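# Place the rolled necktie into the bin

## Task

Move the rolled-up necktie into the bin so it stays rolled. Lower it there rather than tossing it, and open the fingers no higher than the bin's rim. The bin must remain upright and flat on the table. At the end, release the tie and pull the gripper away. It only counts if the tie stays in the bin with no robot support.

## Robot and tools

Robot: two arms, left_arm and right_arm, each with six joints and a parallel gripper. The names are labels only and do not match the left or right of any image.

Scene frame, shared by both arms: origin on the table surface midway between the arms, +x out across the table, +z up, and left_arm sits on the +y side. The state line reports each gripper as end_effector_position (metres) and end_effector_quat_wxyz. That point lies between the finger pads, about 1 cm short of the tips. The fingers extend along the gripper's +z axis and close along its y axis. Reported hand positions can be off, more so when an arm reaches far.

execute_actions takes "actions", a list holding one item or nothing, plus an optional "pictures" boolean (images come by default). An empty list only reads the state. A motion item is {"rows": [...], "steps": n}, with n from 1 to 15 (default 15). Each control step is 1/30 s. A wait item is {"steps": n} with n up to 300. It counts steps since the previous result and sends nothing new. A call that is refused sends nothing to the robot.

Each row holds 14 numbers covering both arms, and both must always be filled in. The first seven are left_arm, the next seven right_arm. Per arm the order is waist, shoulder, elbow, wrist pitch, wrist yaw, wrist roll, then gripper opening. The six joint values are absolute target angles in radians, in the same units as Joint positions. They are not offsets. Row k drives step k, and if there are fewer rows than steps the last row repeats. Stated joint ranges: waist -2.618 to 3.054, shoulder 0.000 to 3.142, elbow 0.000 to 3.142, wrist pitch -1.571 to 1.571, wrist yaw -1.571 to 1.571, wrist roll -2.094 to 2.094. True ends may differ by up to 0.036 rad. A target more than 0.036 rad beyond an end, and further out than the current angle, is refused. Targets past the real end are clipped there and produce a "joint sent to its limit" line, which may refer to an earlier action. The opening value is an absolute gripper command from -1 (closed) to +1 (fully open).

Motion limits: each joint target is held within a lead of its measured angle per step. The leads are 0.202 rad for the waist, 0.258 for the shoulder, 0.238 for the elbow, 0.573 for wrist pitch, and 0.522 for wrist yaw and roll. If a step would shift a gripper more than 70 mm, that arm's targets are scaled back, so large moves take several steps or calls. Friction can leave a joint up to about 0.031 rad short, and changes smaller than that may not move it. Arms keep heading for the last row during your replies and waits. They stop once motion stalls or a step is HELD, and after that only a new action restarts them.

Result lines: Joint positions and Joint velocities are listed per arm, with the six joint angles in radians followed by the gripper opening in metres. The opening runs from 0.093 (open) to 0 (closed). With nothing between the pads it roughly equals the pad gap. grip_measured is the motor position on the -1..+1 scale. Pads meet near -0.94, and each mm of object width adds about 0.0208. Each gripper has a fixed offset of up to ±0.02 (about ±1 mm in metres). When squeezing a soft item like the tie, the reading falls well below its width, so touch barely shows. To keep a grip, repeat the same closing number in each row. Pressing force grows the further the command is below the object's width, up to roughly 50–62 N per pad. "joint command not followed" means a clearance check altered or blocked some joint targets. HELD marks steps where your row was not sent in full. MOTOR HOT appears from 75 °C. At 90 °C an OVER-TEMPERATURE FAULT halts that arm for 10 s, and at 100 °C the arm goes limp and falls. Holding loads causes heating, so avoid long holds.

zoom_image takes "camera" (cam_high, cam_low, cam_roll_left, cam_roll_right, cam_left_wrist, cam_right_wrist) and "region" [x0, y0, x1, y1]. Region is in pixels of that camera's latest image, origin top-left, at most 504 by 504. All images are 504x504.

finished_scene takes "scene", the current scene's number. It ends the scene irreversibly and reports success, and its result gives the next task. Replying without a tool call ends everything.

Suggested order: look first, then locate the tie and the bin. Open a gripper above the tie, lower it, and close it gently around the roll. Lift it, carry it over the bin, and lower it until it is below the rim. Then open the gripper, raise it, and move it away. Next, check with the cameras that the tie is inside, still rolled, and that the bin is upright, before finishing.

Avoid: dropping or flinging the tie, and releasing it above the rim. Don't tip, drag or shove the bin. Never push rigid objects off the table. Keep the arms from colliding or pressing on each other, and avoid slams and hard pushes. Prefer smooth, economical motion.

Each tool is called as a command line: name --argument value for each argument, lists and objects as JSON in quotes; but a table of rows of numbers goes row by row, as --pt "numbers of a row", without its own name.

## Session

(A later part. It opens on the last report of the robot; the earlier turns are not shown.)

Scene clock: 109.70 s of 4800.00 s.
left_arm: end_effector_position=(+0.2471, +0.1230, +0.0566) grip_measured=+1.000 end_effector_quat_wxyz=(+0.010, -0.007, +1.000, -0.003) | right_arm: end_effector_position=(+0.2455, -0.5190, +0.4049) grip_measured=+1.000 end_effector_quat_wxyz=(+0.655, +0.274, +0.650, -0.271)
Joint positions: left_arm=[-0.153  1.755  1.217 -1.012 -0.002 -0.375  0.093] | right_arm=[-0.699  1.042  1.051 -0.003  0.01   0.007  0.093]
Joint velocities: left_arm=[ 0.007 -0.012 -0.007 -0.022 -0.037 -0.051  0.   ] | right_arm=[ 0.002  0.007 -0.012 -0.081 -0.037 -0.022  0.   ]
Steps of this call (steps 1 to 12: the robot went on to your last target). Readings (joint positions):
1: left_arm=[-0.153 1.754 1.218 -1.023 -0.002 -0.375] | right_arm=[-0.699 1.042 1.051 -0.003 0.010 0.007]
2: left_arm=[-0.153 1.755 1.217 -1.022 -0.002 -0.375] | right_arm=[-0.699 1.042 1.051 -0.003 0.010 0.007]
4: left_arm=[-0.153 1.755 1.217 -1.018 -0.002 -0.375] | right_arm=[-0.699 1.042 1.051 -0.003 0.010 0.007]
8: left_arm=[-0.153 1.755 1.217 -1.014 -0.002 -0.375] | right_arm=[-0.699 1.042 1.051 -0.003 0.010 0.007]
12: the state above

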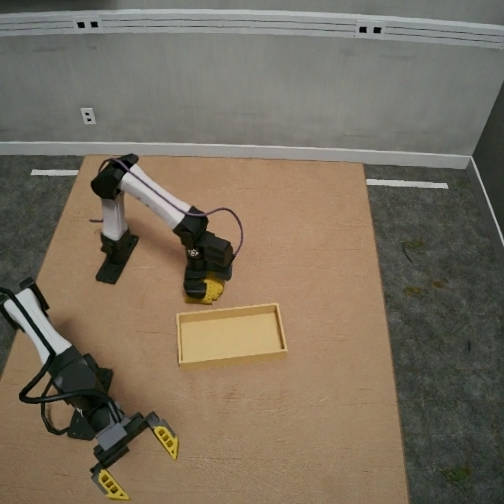

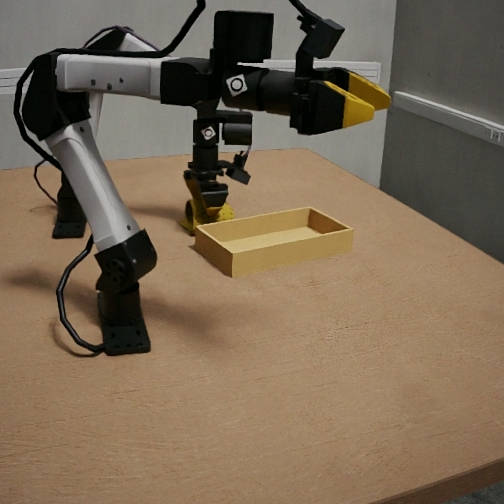

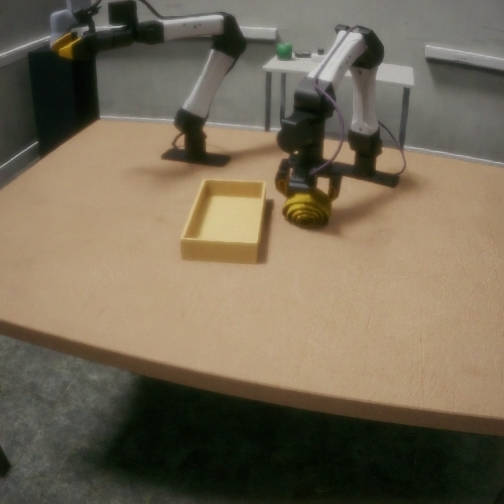

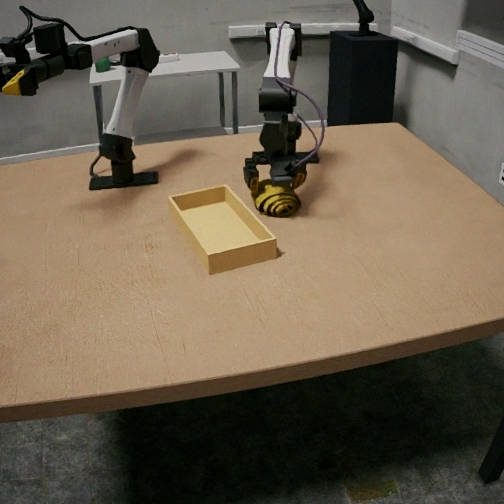

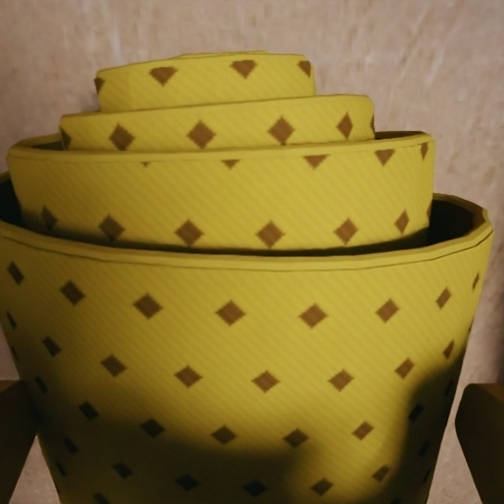

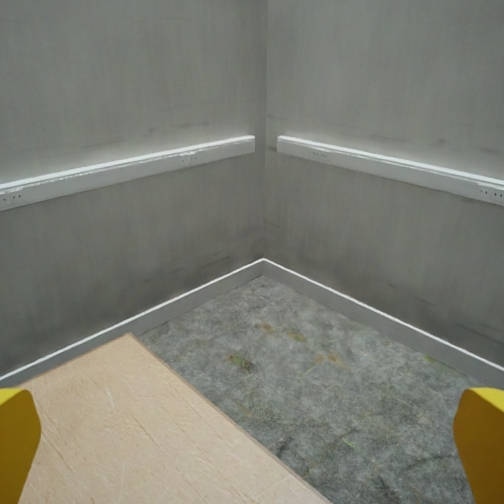

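execute_actions --actions '[{"rows":[[-0.135,1.77,1.195,-1.0,0,-0.38,1,-0.7,1.042,1.051,0,0,0,1],[-0.135,1.77,1.195,-0.99,0,-0.38,1,-0.7,1.042,1.051,0,0,0,1],[-0.135,1.77,1.195,-0.98,0,-0.38,1,-0.7,1.042,1.051,0,0,0,1],[-0.135,1.773,1.185,-0.97,0,-0.38,1,-0.7,1.042,1.051,0,0,0,1],[-0.135,1.776,1.175,-0.96,0,-0.38,1,-0.7,1.042,1.051,0,0,0,1],[-0.135,1.779,1.165,-0.95,0,-0.38,1,-0.7,1.042,1.051,0,0,0,1],[-0.135,1.782,1.155,-0.94,0,-0.38,1,-0.7,1.042,1.051,0,0,0,1],[-0.135,1.785,1.145,-0.93,0,-0.38,1,-0.7,1.042,1.051,0,0,0,1],[-0.135,1.788,1.135,-0.92,0,-0.38,1,-0.7,1.042,1.051,0,0,0,1],[-0.135,1.791,1.125,-0.91,0,-0.38,1,-0.7,1.042,1.051,0,0,0,1],[-0.135,1.794,1.115,-0.905,0,-0.38,1,-0.7,1.042,1.051,0,0,0,1],[-0.135,1.797,1.105,-0.905,0,-0.38,1,-0.7,1.042,1.051,0,0,0,1]],"steps":15}]' --pictures false

execute_actions --actions '[{"steps":12}]'

Scene clock: 122.43 s of 4800.00 s.
left_arm: end_effector_position=(+0.2456, +0.1272, +0.0359) grip_measured=+1.000 end_effector_quat_wxyz=(+0.012, -0.012, +1.000, -0.003) | right_arm: end_effector_position=(+0.2455, -0.5190, +0.4049) grip_measured=+1.000 end_effector_quat_wxyz=(+0.655, +0.274, +0.650, -0.271)
Joint positions: left_arm=[-0.142  1.767  1.144 -0.922 -0.002 -0.375  0.093] | right_arm=[-0.699  1.042  1.051 -0.003  0.01   0.007  0.093]
Joint velocities: left_arm=[-0.012 -0.007 -0.012  0.066 -0.051  0.007  0.   ] | right_arm=[-0.007  0.002  0.017 -0.007 -0.11   0.051  0.   ]
Steps of this call (steps 1 to 30: the robot went on to your last target; steps 31 to 120: nothing new was sent; then 8.23 s passed at rest; steps 121 to 135: all 15 steps of this action). Readings (joint positions):
121: left_arm=[-0.152 1.755 1.217 -1.011 -0.002 -0.375] | right_arm=[-0.699 1.042 1.051 -0.003 0.010 0.007]
122: left_arm=[-0.150 1.755 1.217 -1.010 -0.002 -0.375] | right_arm=[-0.699 1.042 1.051 -0.003 0.010 0.007]
124: left_arm=[-0.145 1.755 1.217 -1.004 -0.002 -0.375] | right_arm=[-0.699 1.042 1.051 -0.003 0.010 0.007]
128: left_arm=[-0.142 1.755 1.193 -0.969 -0.002 -0.375] | right_arm=[-0.699 1.042 1.051 -0.003 0.010 0.007]
135: the state above

Scene clock: 122.83 s of 4800.00 s.
left_arm: end_effector_position=(+0.2456, +0.1272, +0.0359) grip_measured=+1.000 end_effector_quat_wxyz=(+0.012, -0.012, +1.000, -0.003) | right_arm: end_effector_position=(+0.2455, -0.5190, +0.4049) grip_measured=+1.000 end_effector_quat_wxyz=(+0.655, +0.274, +0.650, -0.271)
Joint positions: left_arm=[-0.142  1.767  1.144 -0.922 -0.002 -0.375  0.093] | right_arm=[-0.699  1.042  1.051 -0.003  0.01   0.007  0.093]
Joint velocities: left_arm=[-0.007 -0.007 -0.002  0.007  0.051  0.022  0.   ] | right_arm=[-0.002  0.002  0.002 -0.066 -0.051  0.022  0.   ]
Steps of this call (steps 1 to 12: the robot went on to your last target). Readings (joint positions):
1: left_arm=[-0.142 1.767 1.144 -0.922 -0.002 -0.375] | right_arm=[-0.699 1.042 1.051 -0.003 0.010 0.007]
2: left_arm=[-0.142 1.767 1.144 -0.922 -0.002 -0.375] | right_arm=[-0.699 1.042 1.051 -0.003 0.010 0.007]
4: left_arm=[-0.142 1.767 1.144 -0.922 -0.002 -0.375] | right_arm=[-0.699 1.042 1.051 -0.003 0.010 0.007]
8: left_arm=[-0.142 1.767 1.144 -0.922 -0.002 -0.375] | right_arm=[-0.699 1.042 1.051 -0.003 0.010 0.007]
12: the state above

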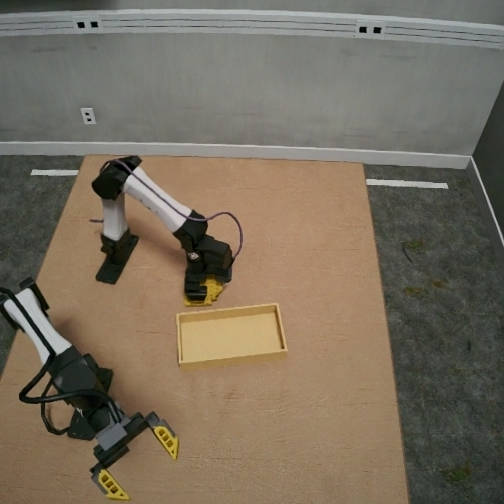

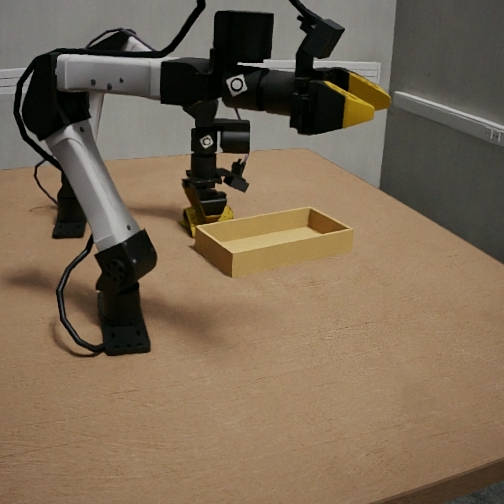

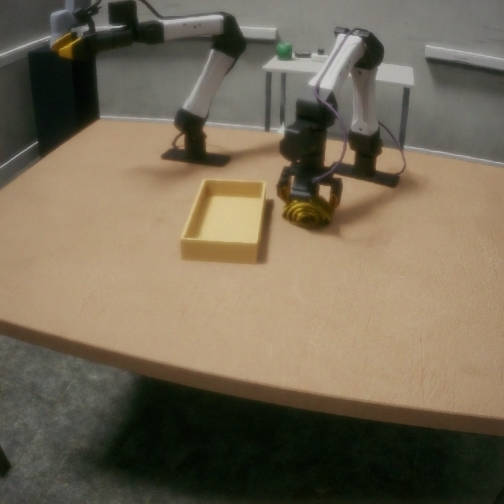

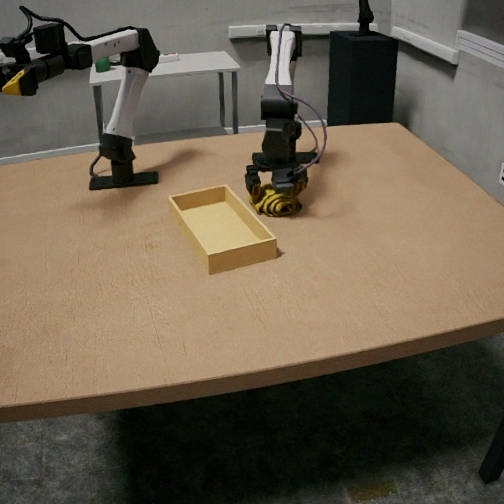

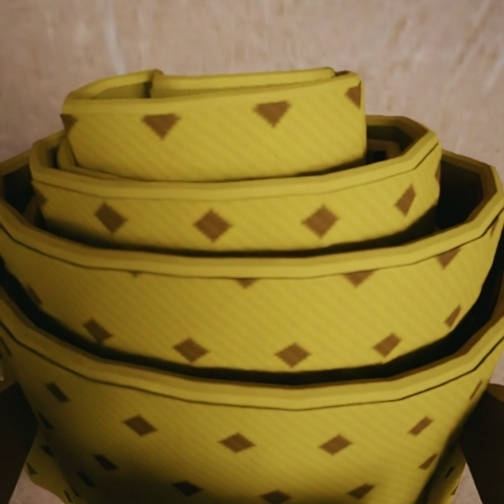

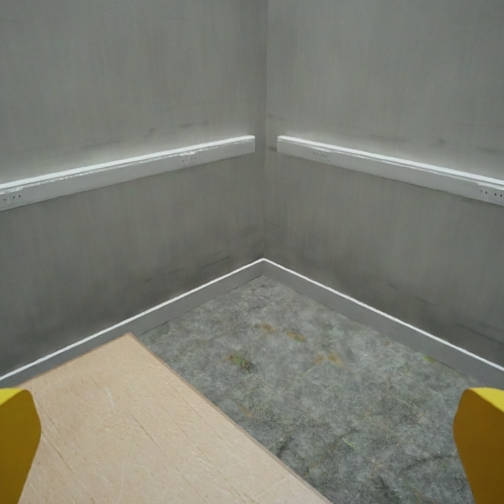

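Blocked by the tie, it seems.

zoom_image --camera "cam_roll_left" --region '[250, 150, 370, 250]'

zoom_image --camera "cam_low" --region '[150, 160, 270, 260]'

Region (250, 150, 370, 250) of cam_roll_left's 504x504 image, scaled by 4.200, with more detail than that image has.

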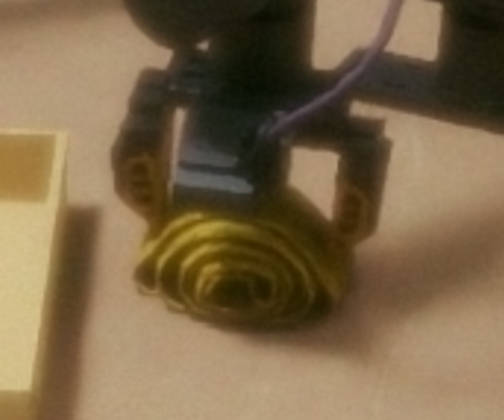

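Region (150, 160, 270, 260) of cam_low's 504x504 image, scaled by 4.200, with more detail than that image has.

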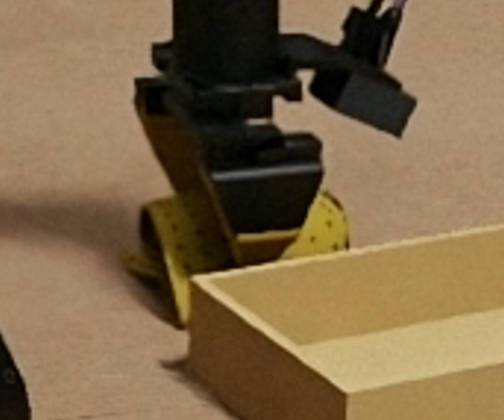

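execute_actions --actions '[{"rows":[[-0.135,1.805,1.095,-0.89,0,-0.38,1,-0.7,1.042,1.051,0,0,0,1],[-0.135,1.81,1.085,-0.88,0,-0.38,1,-0.7,1.042,1.051,0,0,0,1],[-0.135,1.815,1.075,-0.87,0,-0.38,1,-0.7,1.042,1.051,0,0,0,1],[-0.135,1.82,1.065,-0.87,0,-0.38,1,-0.7,1.042,1.051,0,0,0,1]],"steps":15}]'

zoom_image --camera "cam_roll_right" --region '[220, 140, 340, 240]'

Scene clock: 139.87 s of 4800.00 s.
left_arm: end_effector_position=(+0.2454, +0.1273, +0.0327) grip_measured=+1.000 end_effector_quat_wxyz=(+0.014, -0.012, +1.000, -0.004) | right_arm: end_effector_position=(+0.2455, -0.5190, +0.4049) grip_measured=+1.000 end_effector_quat_wxyz=(+0.655, +0.274, +0.650, -0.271)
Joint positions: left_arm=[-0.142  1.767  1.13  -0.904 -0.002 -0.375  0.093] | right_arm=[-0.699  1.042  1.051 -0.003  0.01   0.007  0.093]
Joint velocities: left_arm=[ 0.022 -0.017 -0.007  0.051  0.037 -0.037  0.   ] | right_arm=[ 0.002 -0.002 -0.012 -0.051 -0.007 -0.037  0.   ]
Steps of this call (steps 1 to 15: the robot went on to your last target; steps 16 to 110: nothing new was sent; then 12.87 s passed at rest; steps 111 to 125: all 15 steps of this action). Readings (joint positions):
111: left_arm=[-0.142 1.767 1.144 -0.922 -0.002 -0.375] | right_arm=[-0.699 1.042 1.051 -0.003 0.010 0.007]
112: left_arm=[-0.142 1.767 1.142 -0.919 -0.002 -0.375] | right_arm=[-0.699 1.042 1.051 -0.003 0.010 0.007]
114: left_arm=[-0.142 1.767 1.134 -0.910 -0.002 -0.375] | right_arm=[-0.699 1.042 1.051 -0.003 0.010 0.007]
118: left_arm=[-0.142 1.767 1.130 -0.904 -0.002 -0.375] | right_arm=[-0.699 1.042 1.051 -0.003 0.010 0.007]
125: the state above

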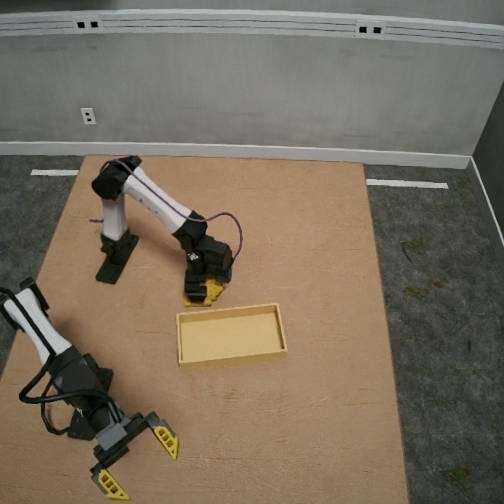

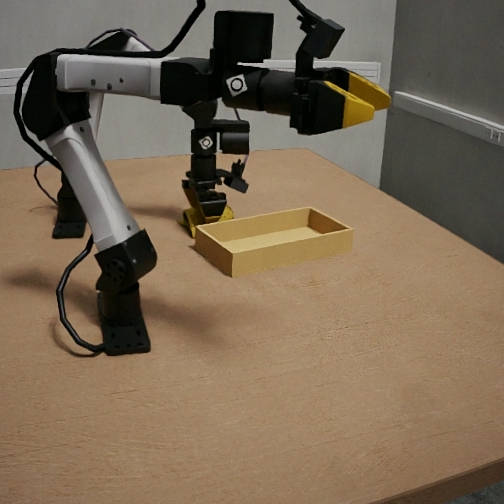

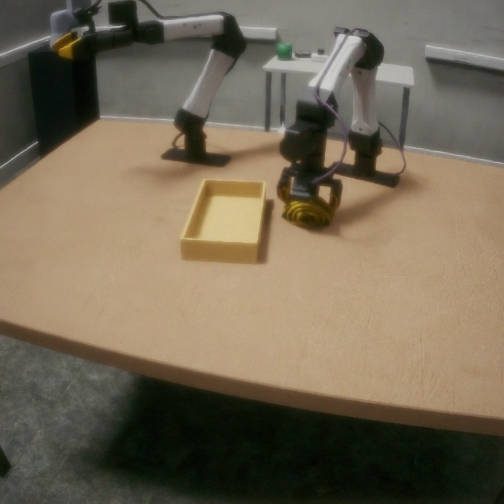

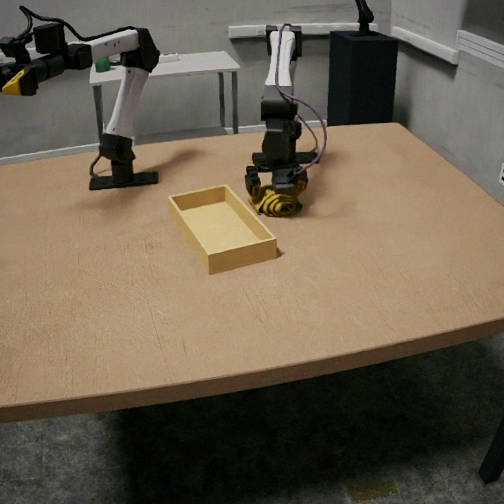

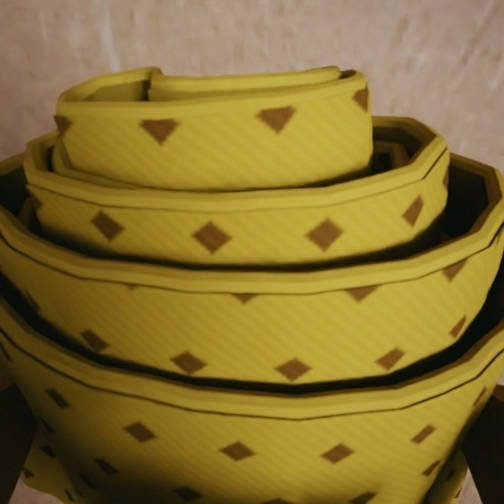

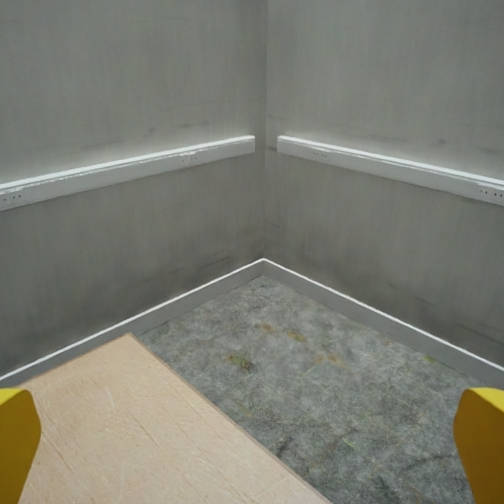

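Region (220, 140, 340, 240) of cam_roll_right's 504x504 image, scaled by 4.200, with more detail than that image has.

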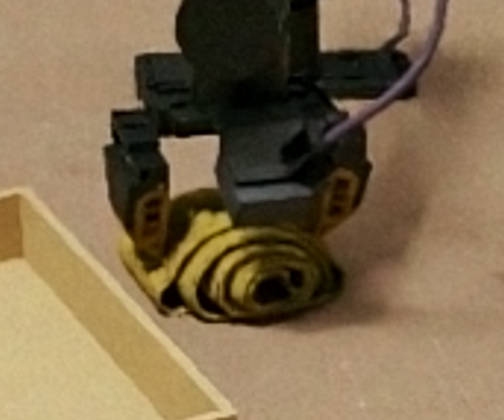

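execute_actions --actions '[{"rows":[[-0.142,1.765,1.14,-0.93,0,-0.38,1,-0.7,1.042,1.051,0,0,0,1],[-0.142,1.76,1.16,-0.96,0,-0.38,1,-0.7,1.042,1.051,0,0,0,1],[-0.142,1.755,1.18,-0.99,0,-0.38,1,-0.7,1.042,1.051,0,0,0,1],[-0.142,1.75,1.2,-1.02,0,-0.38,1,-0.7,1.042,1.051,0,0,0,1],[-0.142,1.745,1.22,-1.05,0,-0.38,1,-0.7,1.042,1.051,0,0,0,1],[-0.142,1.74,1.24,-1.08,0,-0.38,1,-0.7,1.042,1.051,0,0,0,1],[-0.142,1.735,1.26,-1.1,0,-0.38,1,-0.7,1.042,1.051,0,0,0,1],[-0.142,1.73,1.28,-1.12,0,-0.38,1,-0.7,1.042,1.051,0,0,0,1],[-0.142,1.725,1.295,-1.12,0,-0.38,1,-0.7,1.042,1.051,0,0,0,1]],"steps":15}]' --pictures false

execute_actions --actions '[{"rows":[[-0.15,1.7,1.27,-1.12,0,-0.39,1,-0.7,1.042,1.051,0,0,0,1],[-0.16,1.68,1.25,-1.12,0,-0.4,1,-0.7,1.042,1.051,0,0,0,1],[-0.17,1.66,1.225,-1.12,0,-0.41,1,-0.7,1.042,1.051,0,0,0,1],[-0.18,1.64,1.2,-1.11,0,-0.42,1,-0.7,1.042,1.051,0,0,0,1],[-0.19,1.62,1.175,-1.11,0,-0.43,1,-0.7,1.042,1.051,0,0,0,1],[-0.2,1.6,1.15,-1.11,0,-0.44,1,-0.7,1.042,1.051,0,0,0,1],[-0.205,1.58,1.125,-1.1,0,-0.45,1,-0.7,1.042,1.051,0,0,0,1],[-0.21,1.56,1.1,-1.1,0,-0.455,1,-0.7,1.042,1.051,0,0,0,1],[-0.215,1.54,1.075,-1.1,0,-0.455,1,-0.7,1.042,1.051,0,0,0,1],[-0.222,1.52,1.045,-1.095,0,-0.455,1,-0.7,1.042,1.051,0,0,0,1]],"steps":15}]'

Scene clock: 160.40 s of 4800.00 s.
left_arm: end_effector_position=(+0.2502, +0.1255, +0.0776) grip_measured=+1.000 end_effector_quat_wxyz=(+0.014, -0.012, +1.000, -0.004) | right_arm: end_effector_position=(+0.2455, -0.5190, +0.4049) grip_measured=+1.000 end_effector_quat_wxyz=(+0.655, +0.274, +0.650, -0.271)
Joint positions: left_arm=[-0.142  1.734  1.278 -1.085 -0.002 -0.375  0.093] | right_arm=[-0.699  1.042  1.051 -0.003  0.01   0.007  0.093]
Joint velocities: left_arm=[-0.002  0.007 -0.017 -0.139 -0.051  0.037  0.   ] | right_arm=[ 0.007  0.002 -0.002  0.051  0.037  0.051  0.   ]
Steps of this call (steps 1 to 15: the robot went on to your last target; steps 16 to 110: nothing new was sent; then 16.37 s passed at rest; steps 111 to 125: all 15 steps of this action). Readings (joint positions):
111: left_arm=[-0.142 1.765 1.133 -0.908 -0.002 -0.375] | right_arm=[-0.699 1.042 1.051 -0.003 0.010 0.007]
112: left_arm=[-0.142 1.761 1.138 -0.916 -0.002 -0.375] | right_arm=[-0.699 1.042 1.051 -0.003 0.010 0.007]
114: left_arm=[-0.142 1.759 1.157 -0.940 -0.002 -0.375] | right_arm=[-0.699 1.042 1.051 -0.003 0.010 0.007]
118: left_arm=[-0.142 1.759 1.219 -1.025 -0.002 -0.375] | right_arm=[-0.699 1.042 1.051 -0.003 0.010 0.007]
125: the state above

Scene clock: 160.90 s of 4800.00 s.
left_arm: end_effector_position=(+0.1863, +0.1290, +0.0782) grip_measured=+1.000 end_effector_quat_wxyz=(-0.000, -0.009, +1.000, +0.001) | right_arm: end_effector_position=(+0.2455, -0.5190, +0.4049) grip_measured=+1.000 end_effector_quat_wxyz=(+0.655, +0.274, +0.650, -0.271)
Joint positions: left_arm=[-0.215  1.535  1.068 -1.105 -0.002 -0.443  0.093] | right_arm=[-0.699  1.042  1.051 -0.003  0.01   0.007  0.093]
Joint velocities: left_arm=[ 0.002 -0.012 -0.032  0.051 -0.066 -0.066  0.   ] | right_arm=[-0.017 -0.017 -0.012 -0.022 -0.037  0.022  0.   ]
Steps of this call (steps 1 to 15: all 15 steps of this action). Readings (joint positions):
1: left_arm=[-0.142 1.733 1.278 -1.089 -0.002 -0.377] | right_arm=[-0.699 1.042 1.051 -0.003 0.010 0.007]
2: left_arm=[-0.143 1.730 1.277 -1.094 -0.002 -0.380] | right_arm=[-0.699 1.042 1.051 -0.003 0.010 0.007]
4: left_arm=[-0.152 1.702 1.259 -1.093 -0.002 -0.390] | right_arm=[-0.699 1.042 1.051 -0.003 0.010 0.007]
8: left_arm=[-0.193 1.609 1.173 -1.093 -0.002 -0.418] | right_arm=[-0.699 1.042 1.051 -0.003 0.010 0.007]
15: the state above

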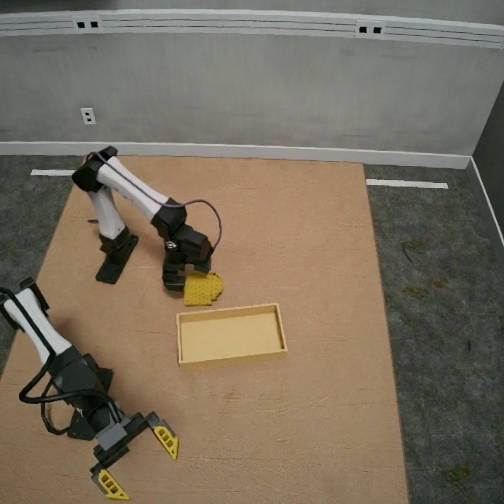

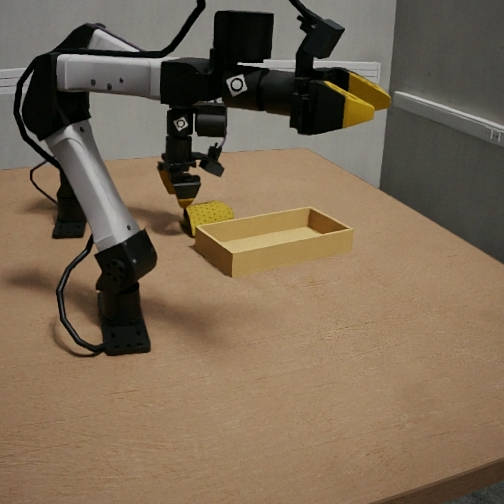

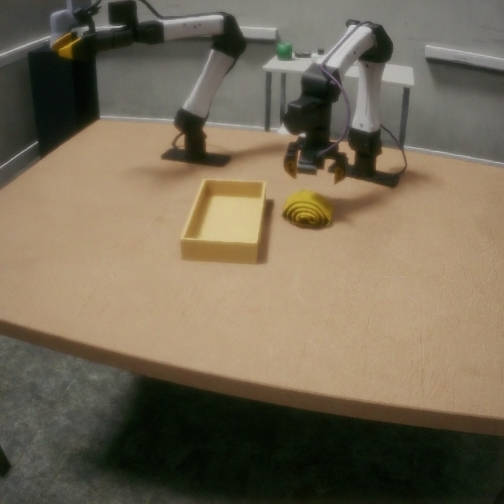

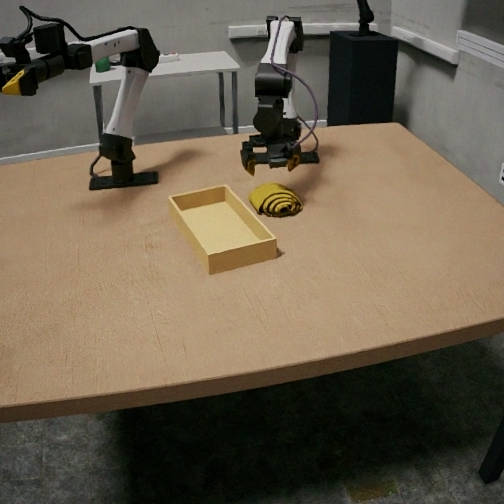

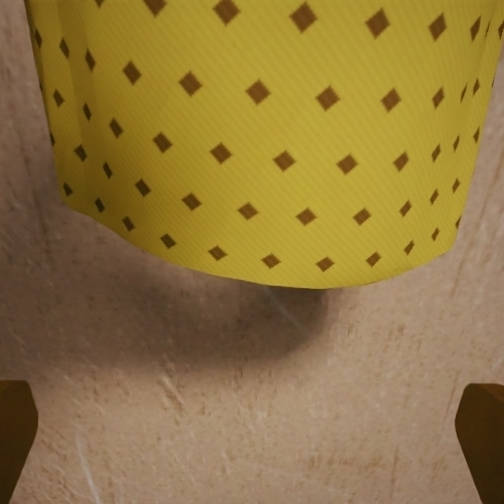

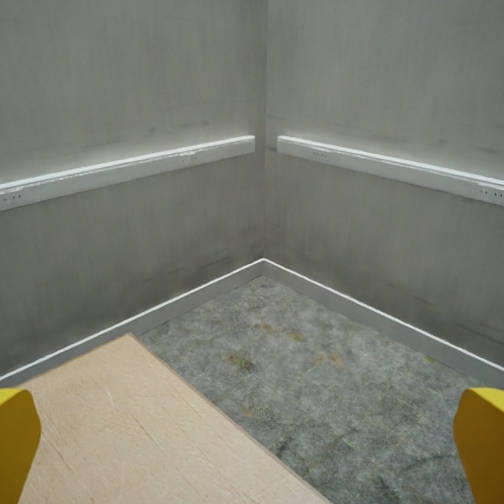

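execute_actions --actions '[{"rows":[[-0.225,1.54,1.04,-1.06,0,-0.455,1,-0.7,1.042,1.051,0,0,0,1],[-0.225,1.545,1.025,-1.04,0,-0.455,1,-0.7,1.042,1.051,0,0,0,1],[-0.225,1.55,1.01,-1.02,0,-0.455,1,-0.7,1.042,1.051,0,0,0,1],[-0.225,1.555,0.995,-1.0,0,-0.455,1,-0.7,1.042,1.051,0,0,0,1],[-0.225,1.56,0.98,-0.98,0,-0.455,1,-0.7,1.042,1.051,0,0,0,1],[-0.225,1.567,0.965,-0.96,0,-0.455,1,-0.7,1.042,1.051,0,0,0,1],[-0.225,1.574,0.95,-0.94,0,-0.455,1,-0.7,1.042,1.051,0,0,0,1],[-0.225,1.58,0.935,-0.92,0,-0.455,1,-0.7,1.042,1.051,0,0,0,1],[-0.225,1.587,0.92,-0.9,0,-0.455,1,-0.7,1.042,1.051,0,0,0,1],[-0.225,1.594,0.905,-0.88,0,-0.455,1,-0.7,1.042,1.051,0,0,0,1],[-0.225,1.6,0.89,-0.87,0,-0.455,1,-0.7,1.042,1.051,0,0,0,1],[-0.225,1.605,0.88,-0.87,0,-0.455,1,-0.7,1.042,1.051,0,0,0,1]],"steps":15}]' --pictures false

execute_actions --actions '[{"steps":12}]'

Scene clock: 174.60 s of 4800.00 s.
left_arm: end_effector_position=(+0.1765, +0.1334, +0.0257) grip_measured=+1.000 end_effector_quat_wxyz=(-0.013, -0.013, +1.000, +0.007) | right_arm: end_effector_position=(+0.2455, -0.5190, +0.4049) grip_measured=+1.000 end_effector_quat_wxyz=(+0.655, +0.274, +0.650, -0.271)
Joint positions: left_arm=[-0.215  1.591  0.902 -0.912 -0.002 -0.45   0.093] | right_arm=[-0.699  1.042  1.051 -0.003  0.01   0.007  0.093]
Joint velocities: left_arm=[ 0.007  0.066 -0.12   0.081 -0.022 -0.007  0.   ] | right_arm=[-0.002 -0.007 -0.007  0.037  0.007  0.022  0.   ]
Steps of this call (steps 1 to 15: the robot went on to your last target; steps 16 to 110: nothing new was sent; then 9.53 s passed at rest; steps 111 to 125: all 15 steps of this action). Readings (joint positions):
111: left_arm=[-0.215 1.535 1.067 -1.102 -0.002 -0.450] | right_arm=[-0.699 1.042 1.051 -0.003 0.010 0.007]
112: left_arm=[-0.215 1.535 1.065 -1.093 -0.002 -0.450] | right_arm=[-0.699 1.042 1.051 -0.003 0.010 0.007]
114: left_arm=[-0.215 1.535 1.050 -1.063 -0.002 -0.450] | right_arm=[-0.699 1.042 1.051 -0.003 0.010 0.007]
118: left_arm=[-0.215 1.543 0.991 -0.999 -0.002 -0.450] | right_arm=[-0.699 1.042 1.051 -0.003 0.010 0.007]
125: the state above

Scene clock: 175.00 s of 4800.00 s.
left_arm: end_effector_position=(+0.1823, +0.1308, +0.0247) grip_measured=+1.000 end_effector_quat_wxyz=(-0.001, -0.013, +1.000, +0.002) | right_arm: end_effector_position=(+0.2455, -0.5190, +0.4049) grip_measured=+1.000 end_effector_quat_wxyz=(+0.655, +0.274, +0.650, -0.271)
Joint positions: left_arm=[-0.215  1.592  0.899 -0.882 -0.002 -0.45   0.093] | right_arm=[-0.699  1.042  1.051 -0.003  0.01   0.007  0.093]
Joint velocities: left_arm=[-0.007 -0.002  0.002  0.007  0.095 -0.11   0.   ] | right_arm=[ 0.007 -0.017  0.007  0.022  0.037  0.007  0.   ]
Steps of this call (steps 1 to 12: the robot went on to your last target). Readings (joint positions):
1: left_arm=[-0.215 1.592 0.899 -0.908 -0.002 -0.450] | right_arm=[-0.699 1.042 1.051 -0.003 0.010 0.007]
2: left_arm=[-0.215 1.592 0.899 -0.905 -0.002 -0.450] | right_arm=[-0.699 1.042 1.051 -0.003 0.010 0.007]
4: left_arm=[-0.215 1.592 0.899 -0.894 -0.002 -0.450] | right_arm=[-0.699 1.042 1.051 -0.003 0.010 0.007]
8: left_arm=[-0.215 1.592 0.899 -0.885 -0.002 -0.450] | right_arm=[-0.699 1.042 1.051 -0.003 0.010 0.007]
12: the state above

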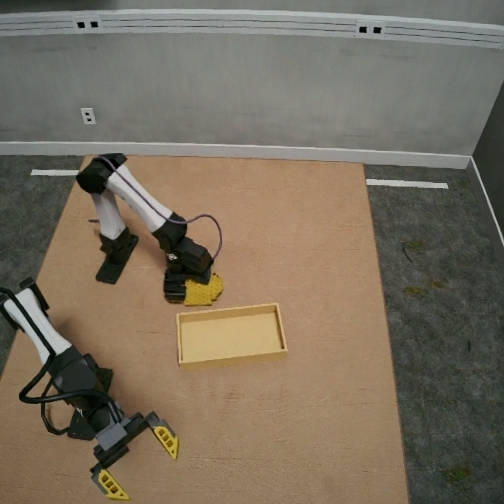

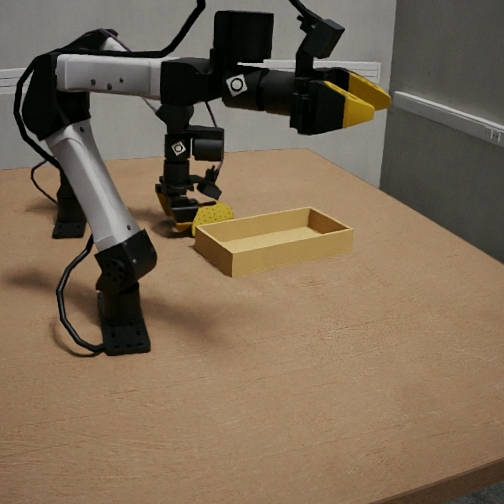

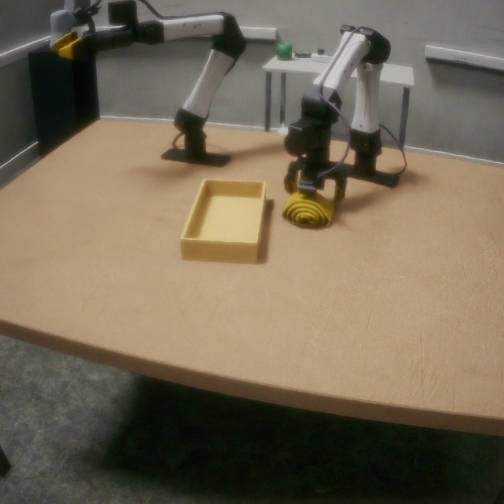

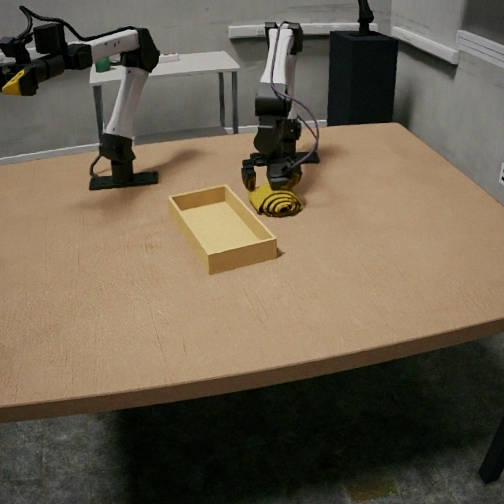

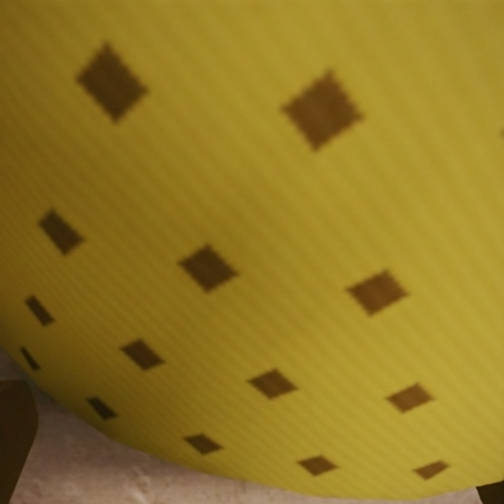

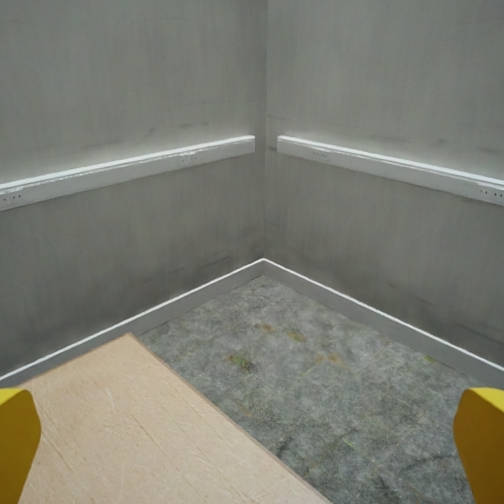

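execute_actions --actions '[{"rows":[[-0.24,1.605,0.9,-0.87,0,-0.47,1,-0.7,1.042,1.051,0,0,0,1],[-0.255,1.605,0.91,-0.87,0,-0.47,1,-0.7,1.042,1.051,0,0,0,1],[-0.255,1.605,0.915,-0.87,0,-0.47,1,-0.7,1.042,1.051,0,0,0,1],[-0.255,1.605,0.915,-0.87,0,-0.47,1,-0.7,1.042,1.051,0,0,0,1],[-0.255,1.605,0.915,-0.87,0,-0.47,1,-0.7,1.042,1.051,0,0,0,1],[-0.235,1.615,0.925,-0.87,0,-0.46,1,-0.7,1.042,1.051,0,0,0,1],[-0.229,1.625,0.935,-0.87,0,-0.455,1,-0.7,1.042,1.051,0,0,0,1],[-0.223,1.635,0.945,-0.87,0,-0.45,1,-0.7,1.042,1.051,0,0,0,1],[-0.217,1.645,0.955,-0.87,0,-0.445,1,-0.7,1.042,1.051,0,0,0,1],[-0.211,1.655,0.965,-0.87,0,-0.44,1,-0.7,1.042,1.051,0,0,0,1],[-0.205,1.665,0.975,-0.87,0,-0.435,1,-0.7,1.042,1.051,0,0,0,1],[-0.199,1.675,0.985,-0.87,0,-0.43,1,-0.7,1.042,1.051,0,0,0,1],[-0.193,1.685,0.995,-0.87,0,-0.425,1,-0.7,1.042,1.051,0,0,0,1],[-0.188,1.693,1.003,-0.87,0,-0.42,1,-0.7,1.042,1.051,0,0,0,1],[-0.184,1.7,1.01,-0.87,0,-0.415,1,-0.7,1.042,1.051,0,0,0,1]],"steps":15}]' --pictures false

execute_actions --actions '[{"steps":12}]'

zoom_image --camera "cam_roll_left" --region '[250, 150, 370, 250]'

zoom_image --camera "cam_low" --region '[150, 160, 270, 260]'

Scene clock: 195.03 s of 4800.00 s.
left_arm: end_effector_position=(+0.2024, +0.1261, +0.0235) grip_measured=+1.000 end_effector_quat_wxyz=(+0.000, -0.014, +1.000, +0.001) | right_arm: end_effector_position=(+0.2455, -0.5190, +0.4049) grip_measured=+1.000 end_effector_quat_wxyz=(+0.655, +0.274, +0.650, -0.271)
Joint positions: left_arm=[-0.2    1.666  0.973 -0.878 -0.002 -0.438  0.093] | right_arm=[-0.699  1.042  1.051 -0.003  0.01   0.007  0.093]
Joint velocities: left_arm=[ 0.115  0.256  0.271 -0.022 -0.066  0.066  0.   ] | right_arm=[-0.002 -0.017 -0.002 -0.051 -0.037 -0.007  0.   ]
Steps of this call (steps 1 to 30: the robot went on to your last target; steps 31 to 120: nothing new was sent; then 15.53 s passed at rest; steps 121 to 135: all 15 steps of this action). Readings (joint positions):
121: left_arm=[-0.217 1.592 0.899 -0.880 -0.002 -0.452] | right_arm=[-0.699 1.042 1.051 -0.003 0.010 0.007]
122: left_arm=[-0.223 1.592 0.899 -0.880 -0.002 -0.455] | right_arm=[-0.699 1.042 1.051 -0.003 0.010 0.007]
124: left_arm=[-0.241 1.592 0.899 -0.879 -0.002 -0.458] | right_arm=[-0.699 1.042 1.051 -0.003 0.010 0.007]
128: left_arm=[-0.241 1.598 0.904 -0.880 -0.002 -0.459] | right_arm=[-0.699 1.042 1.051 -0.003 0.010 0.007]
135: the state above

Scene clock: 195.43 s of 4800.00 s.
left_arm: end_effector_position=(+0.2075, +0.1268, +0.0230) grip_measured=+1.000 end_effector_quat_wxyz=(+0.002, -0.011, +1.000, +0.000) | right_arm: end_effector_position=(+0.2455, -0.5190, +0.4049) grip_measured=+1.000 end_effector_quat_wxyz=(+0.655, +0.274, +0.650, -0.271)
Joint positions: left_arm=[-0.191  1.68   0.986 -0.874 -0.002 -0.422  0.093] | right_arm=[-0.699  1.042  1.051 -0.003  0.01   0.007  0.093]
Joint velocities: left_arm=[-0.002  0.007 -0.002  0.037  0.022  0.022  0.   ] | right_arm=[-0.012 -0.002 -0.007  0.037 -0.095  0.066  0.   ]
Steps of this call (steps 1 to 12: the robot went on to your last target). Readings (joint positions):
1: left_arm=[-0.196 1.673 0.980 -0.876 -0.002 -0.434] | right_arm=[-0.699 1.042 1.051 -0.003 0.010 0.007]
2: left_arm=[-0.193 1.678 0.984 -0.875 -0.002 -0.431] | right_arm=[-0.699 1.042 1.051 -0.003 0.010 0.007]
4: left_arm=[-0.191 1.680 0.986 -0.874 -0.002 -0.428] | right_arm=[-0.699 1.042 1.051 -0.003 0.010 0.007]
8: left_arm=[-0.191 1.680 0.986 -0.874 -0.002 -0.423] | right_arm=[-0.699 1.042 1.051 -0.003 0.010 0.007]
12: the state above

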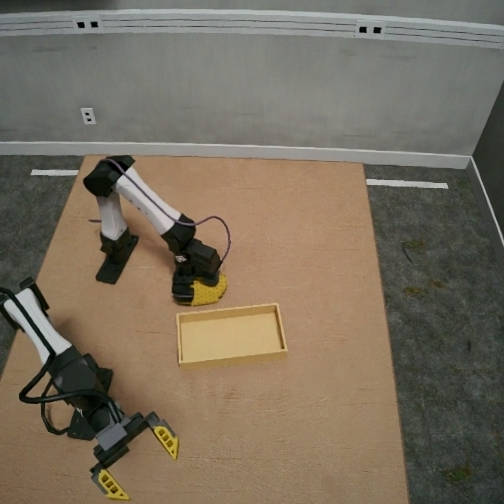

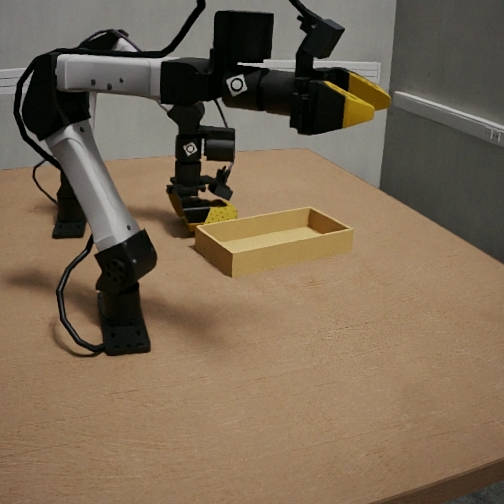

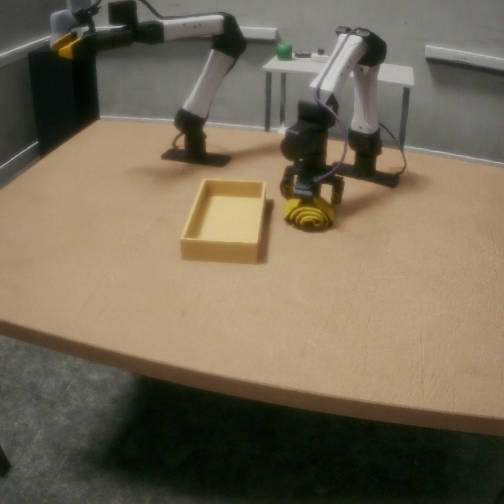

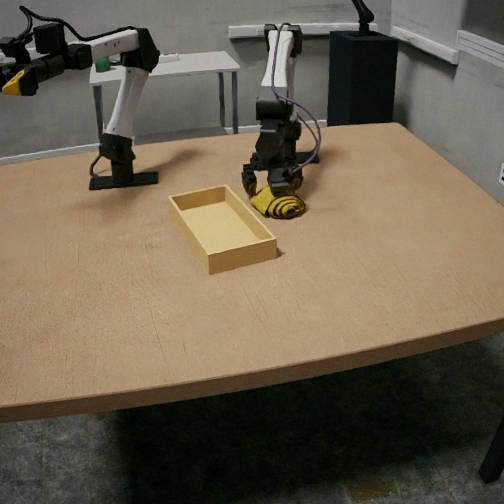

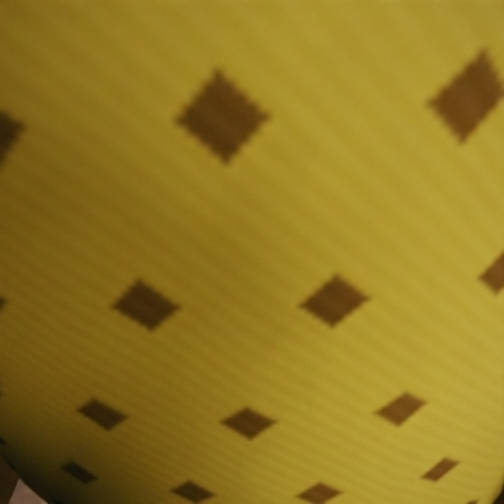

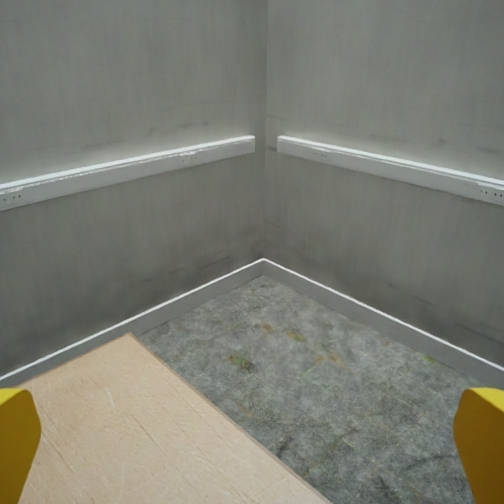

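Region (250, 150, 370, 250) of cam_roll_left's 504x504 image, scaled by 4.200, with more detail than that image has.

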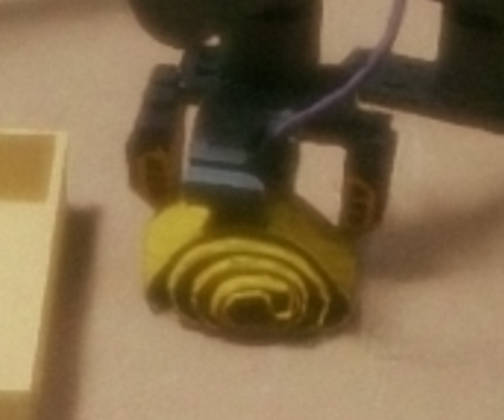

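Region (150, 160, 270, 260) of cam_low's 504x504 image, scaled by 4.200, with more detail than that image has.

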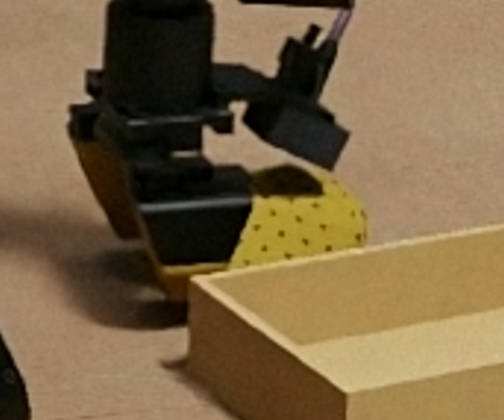

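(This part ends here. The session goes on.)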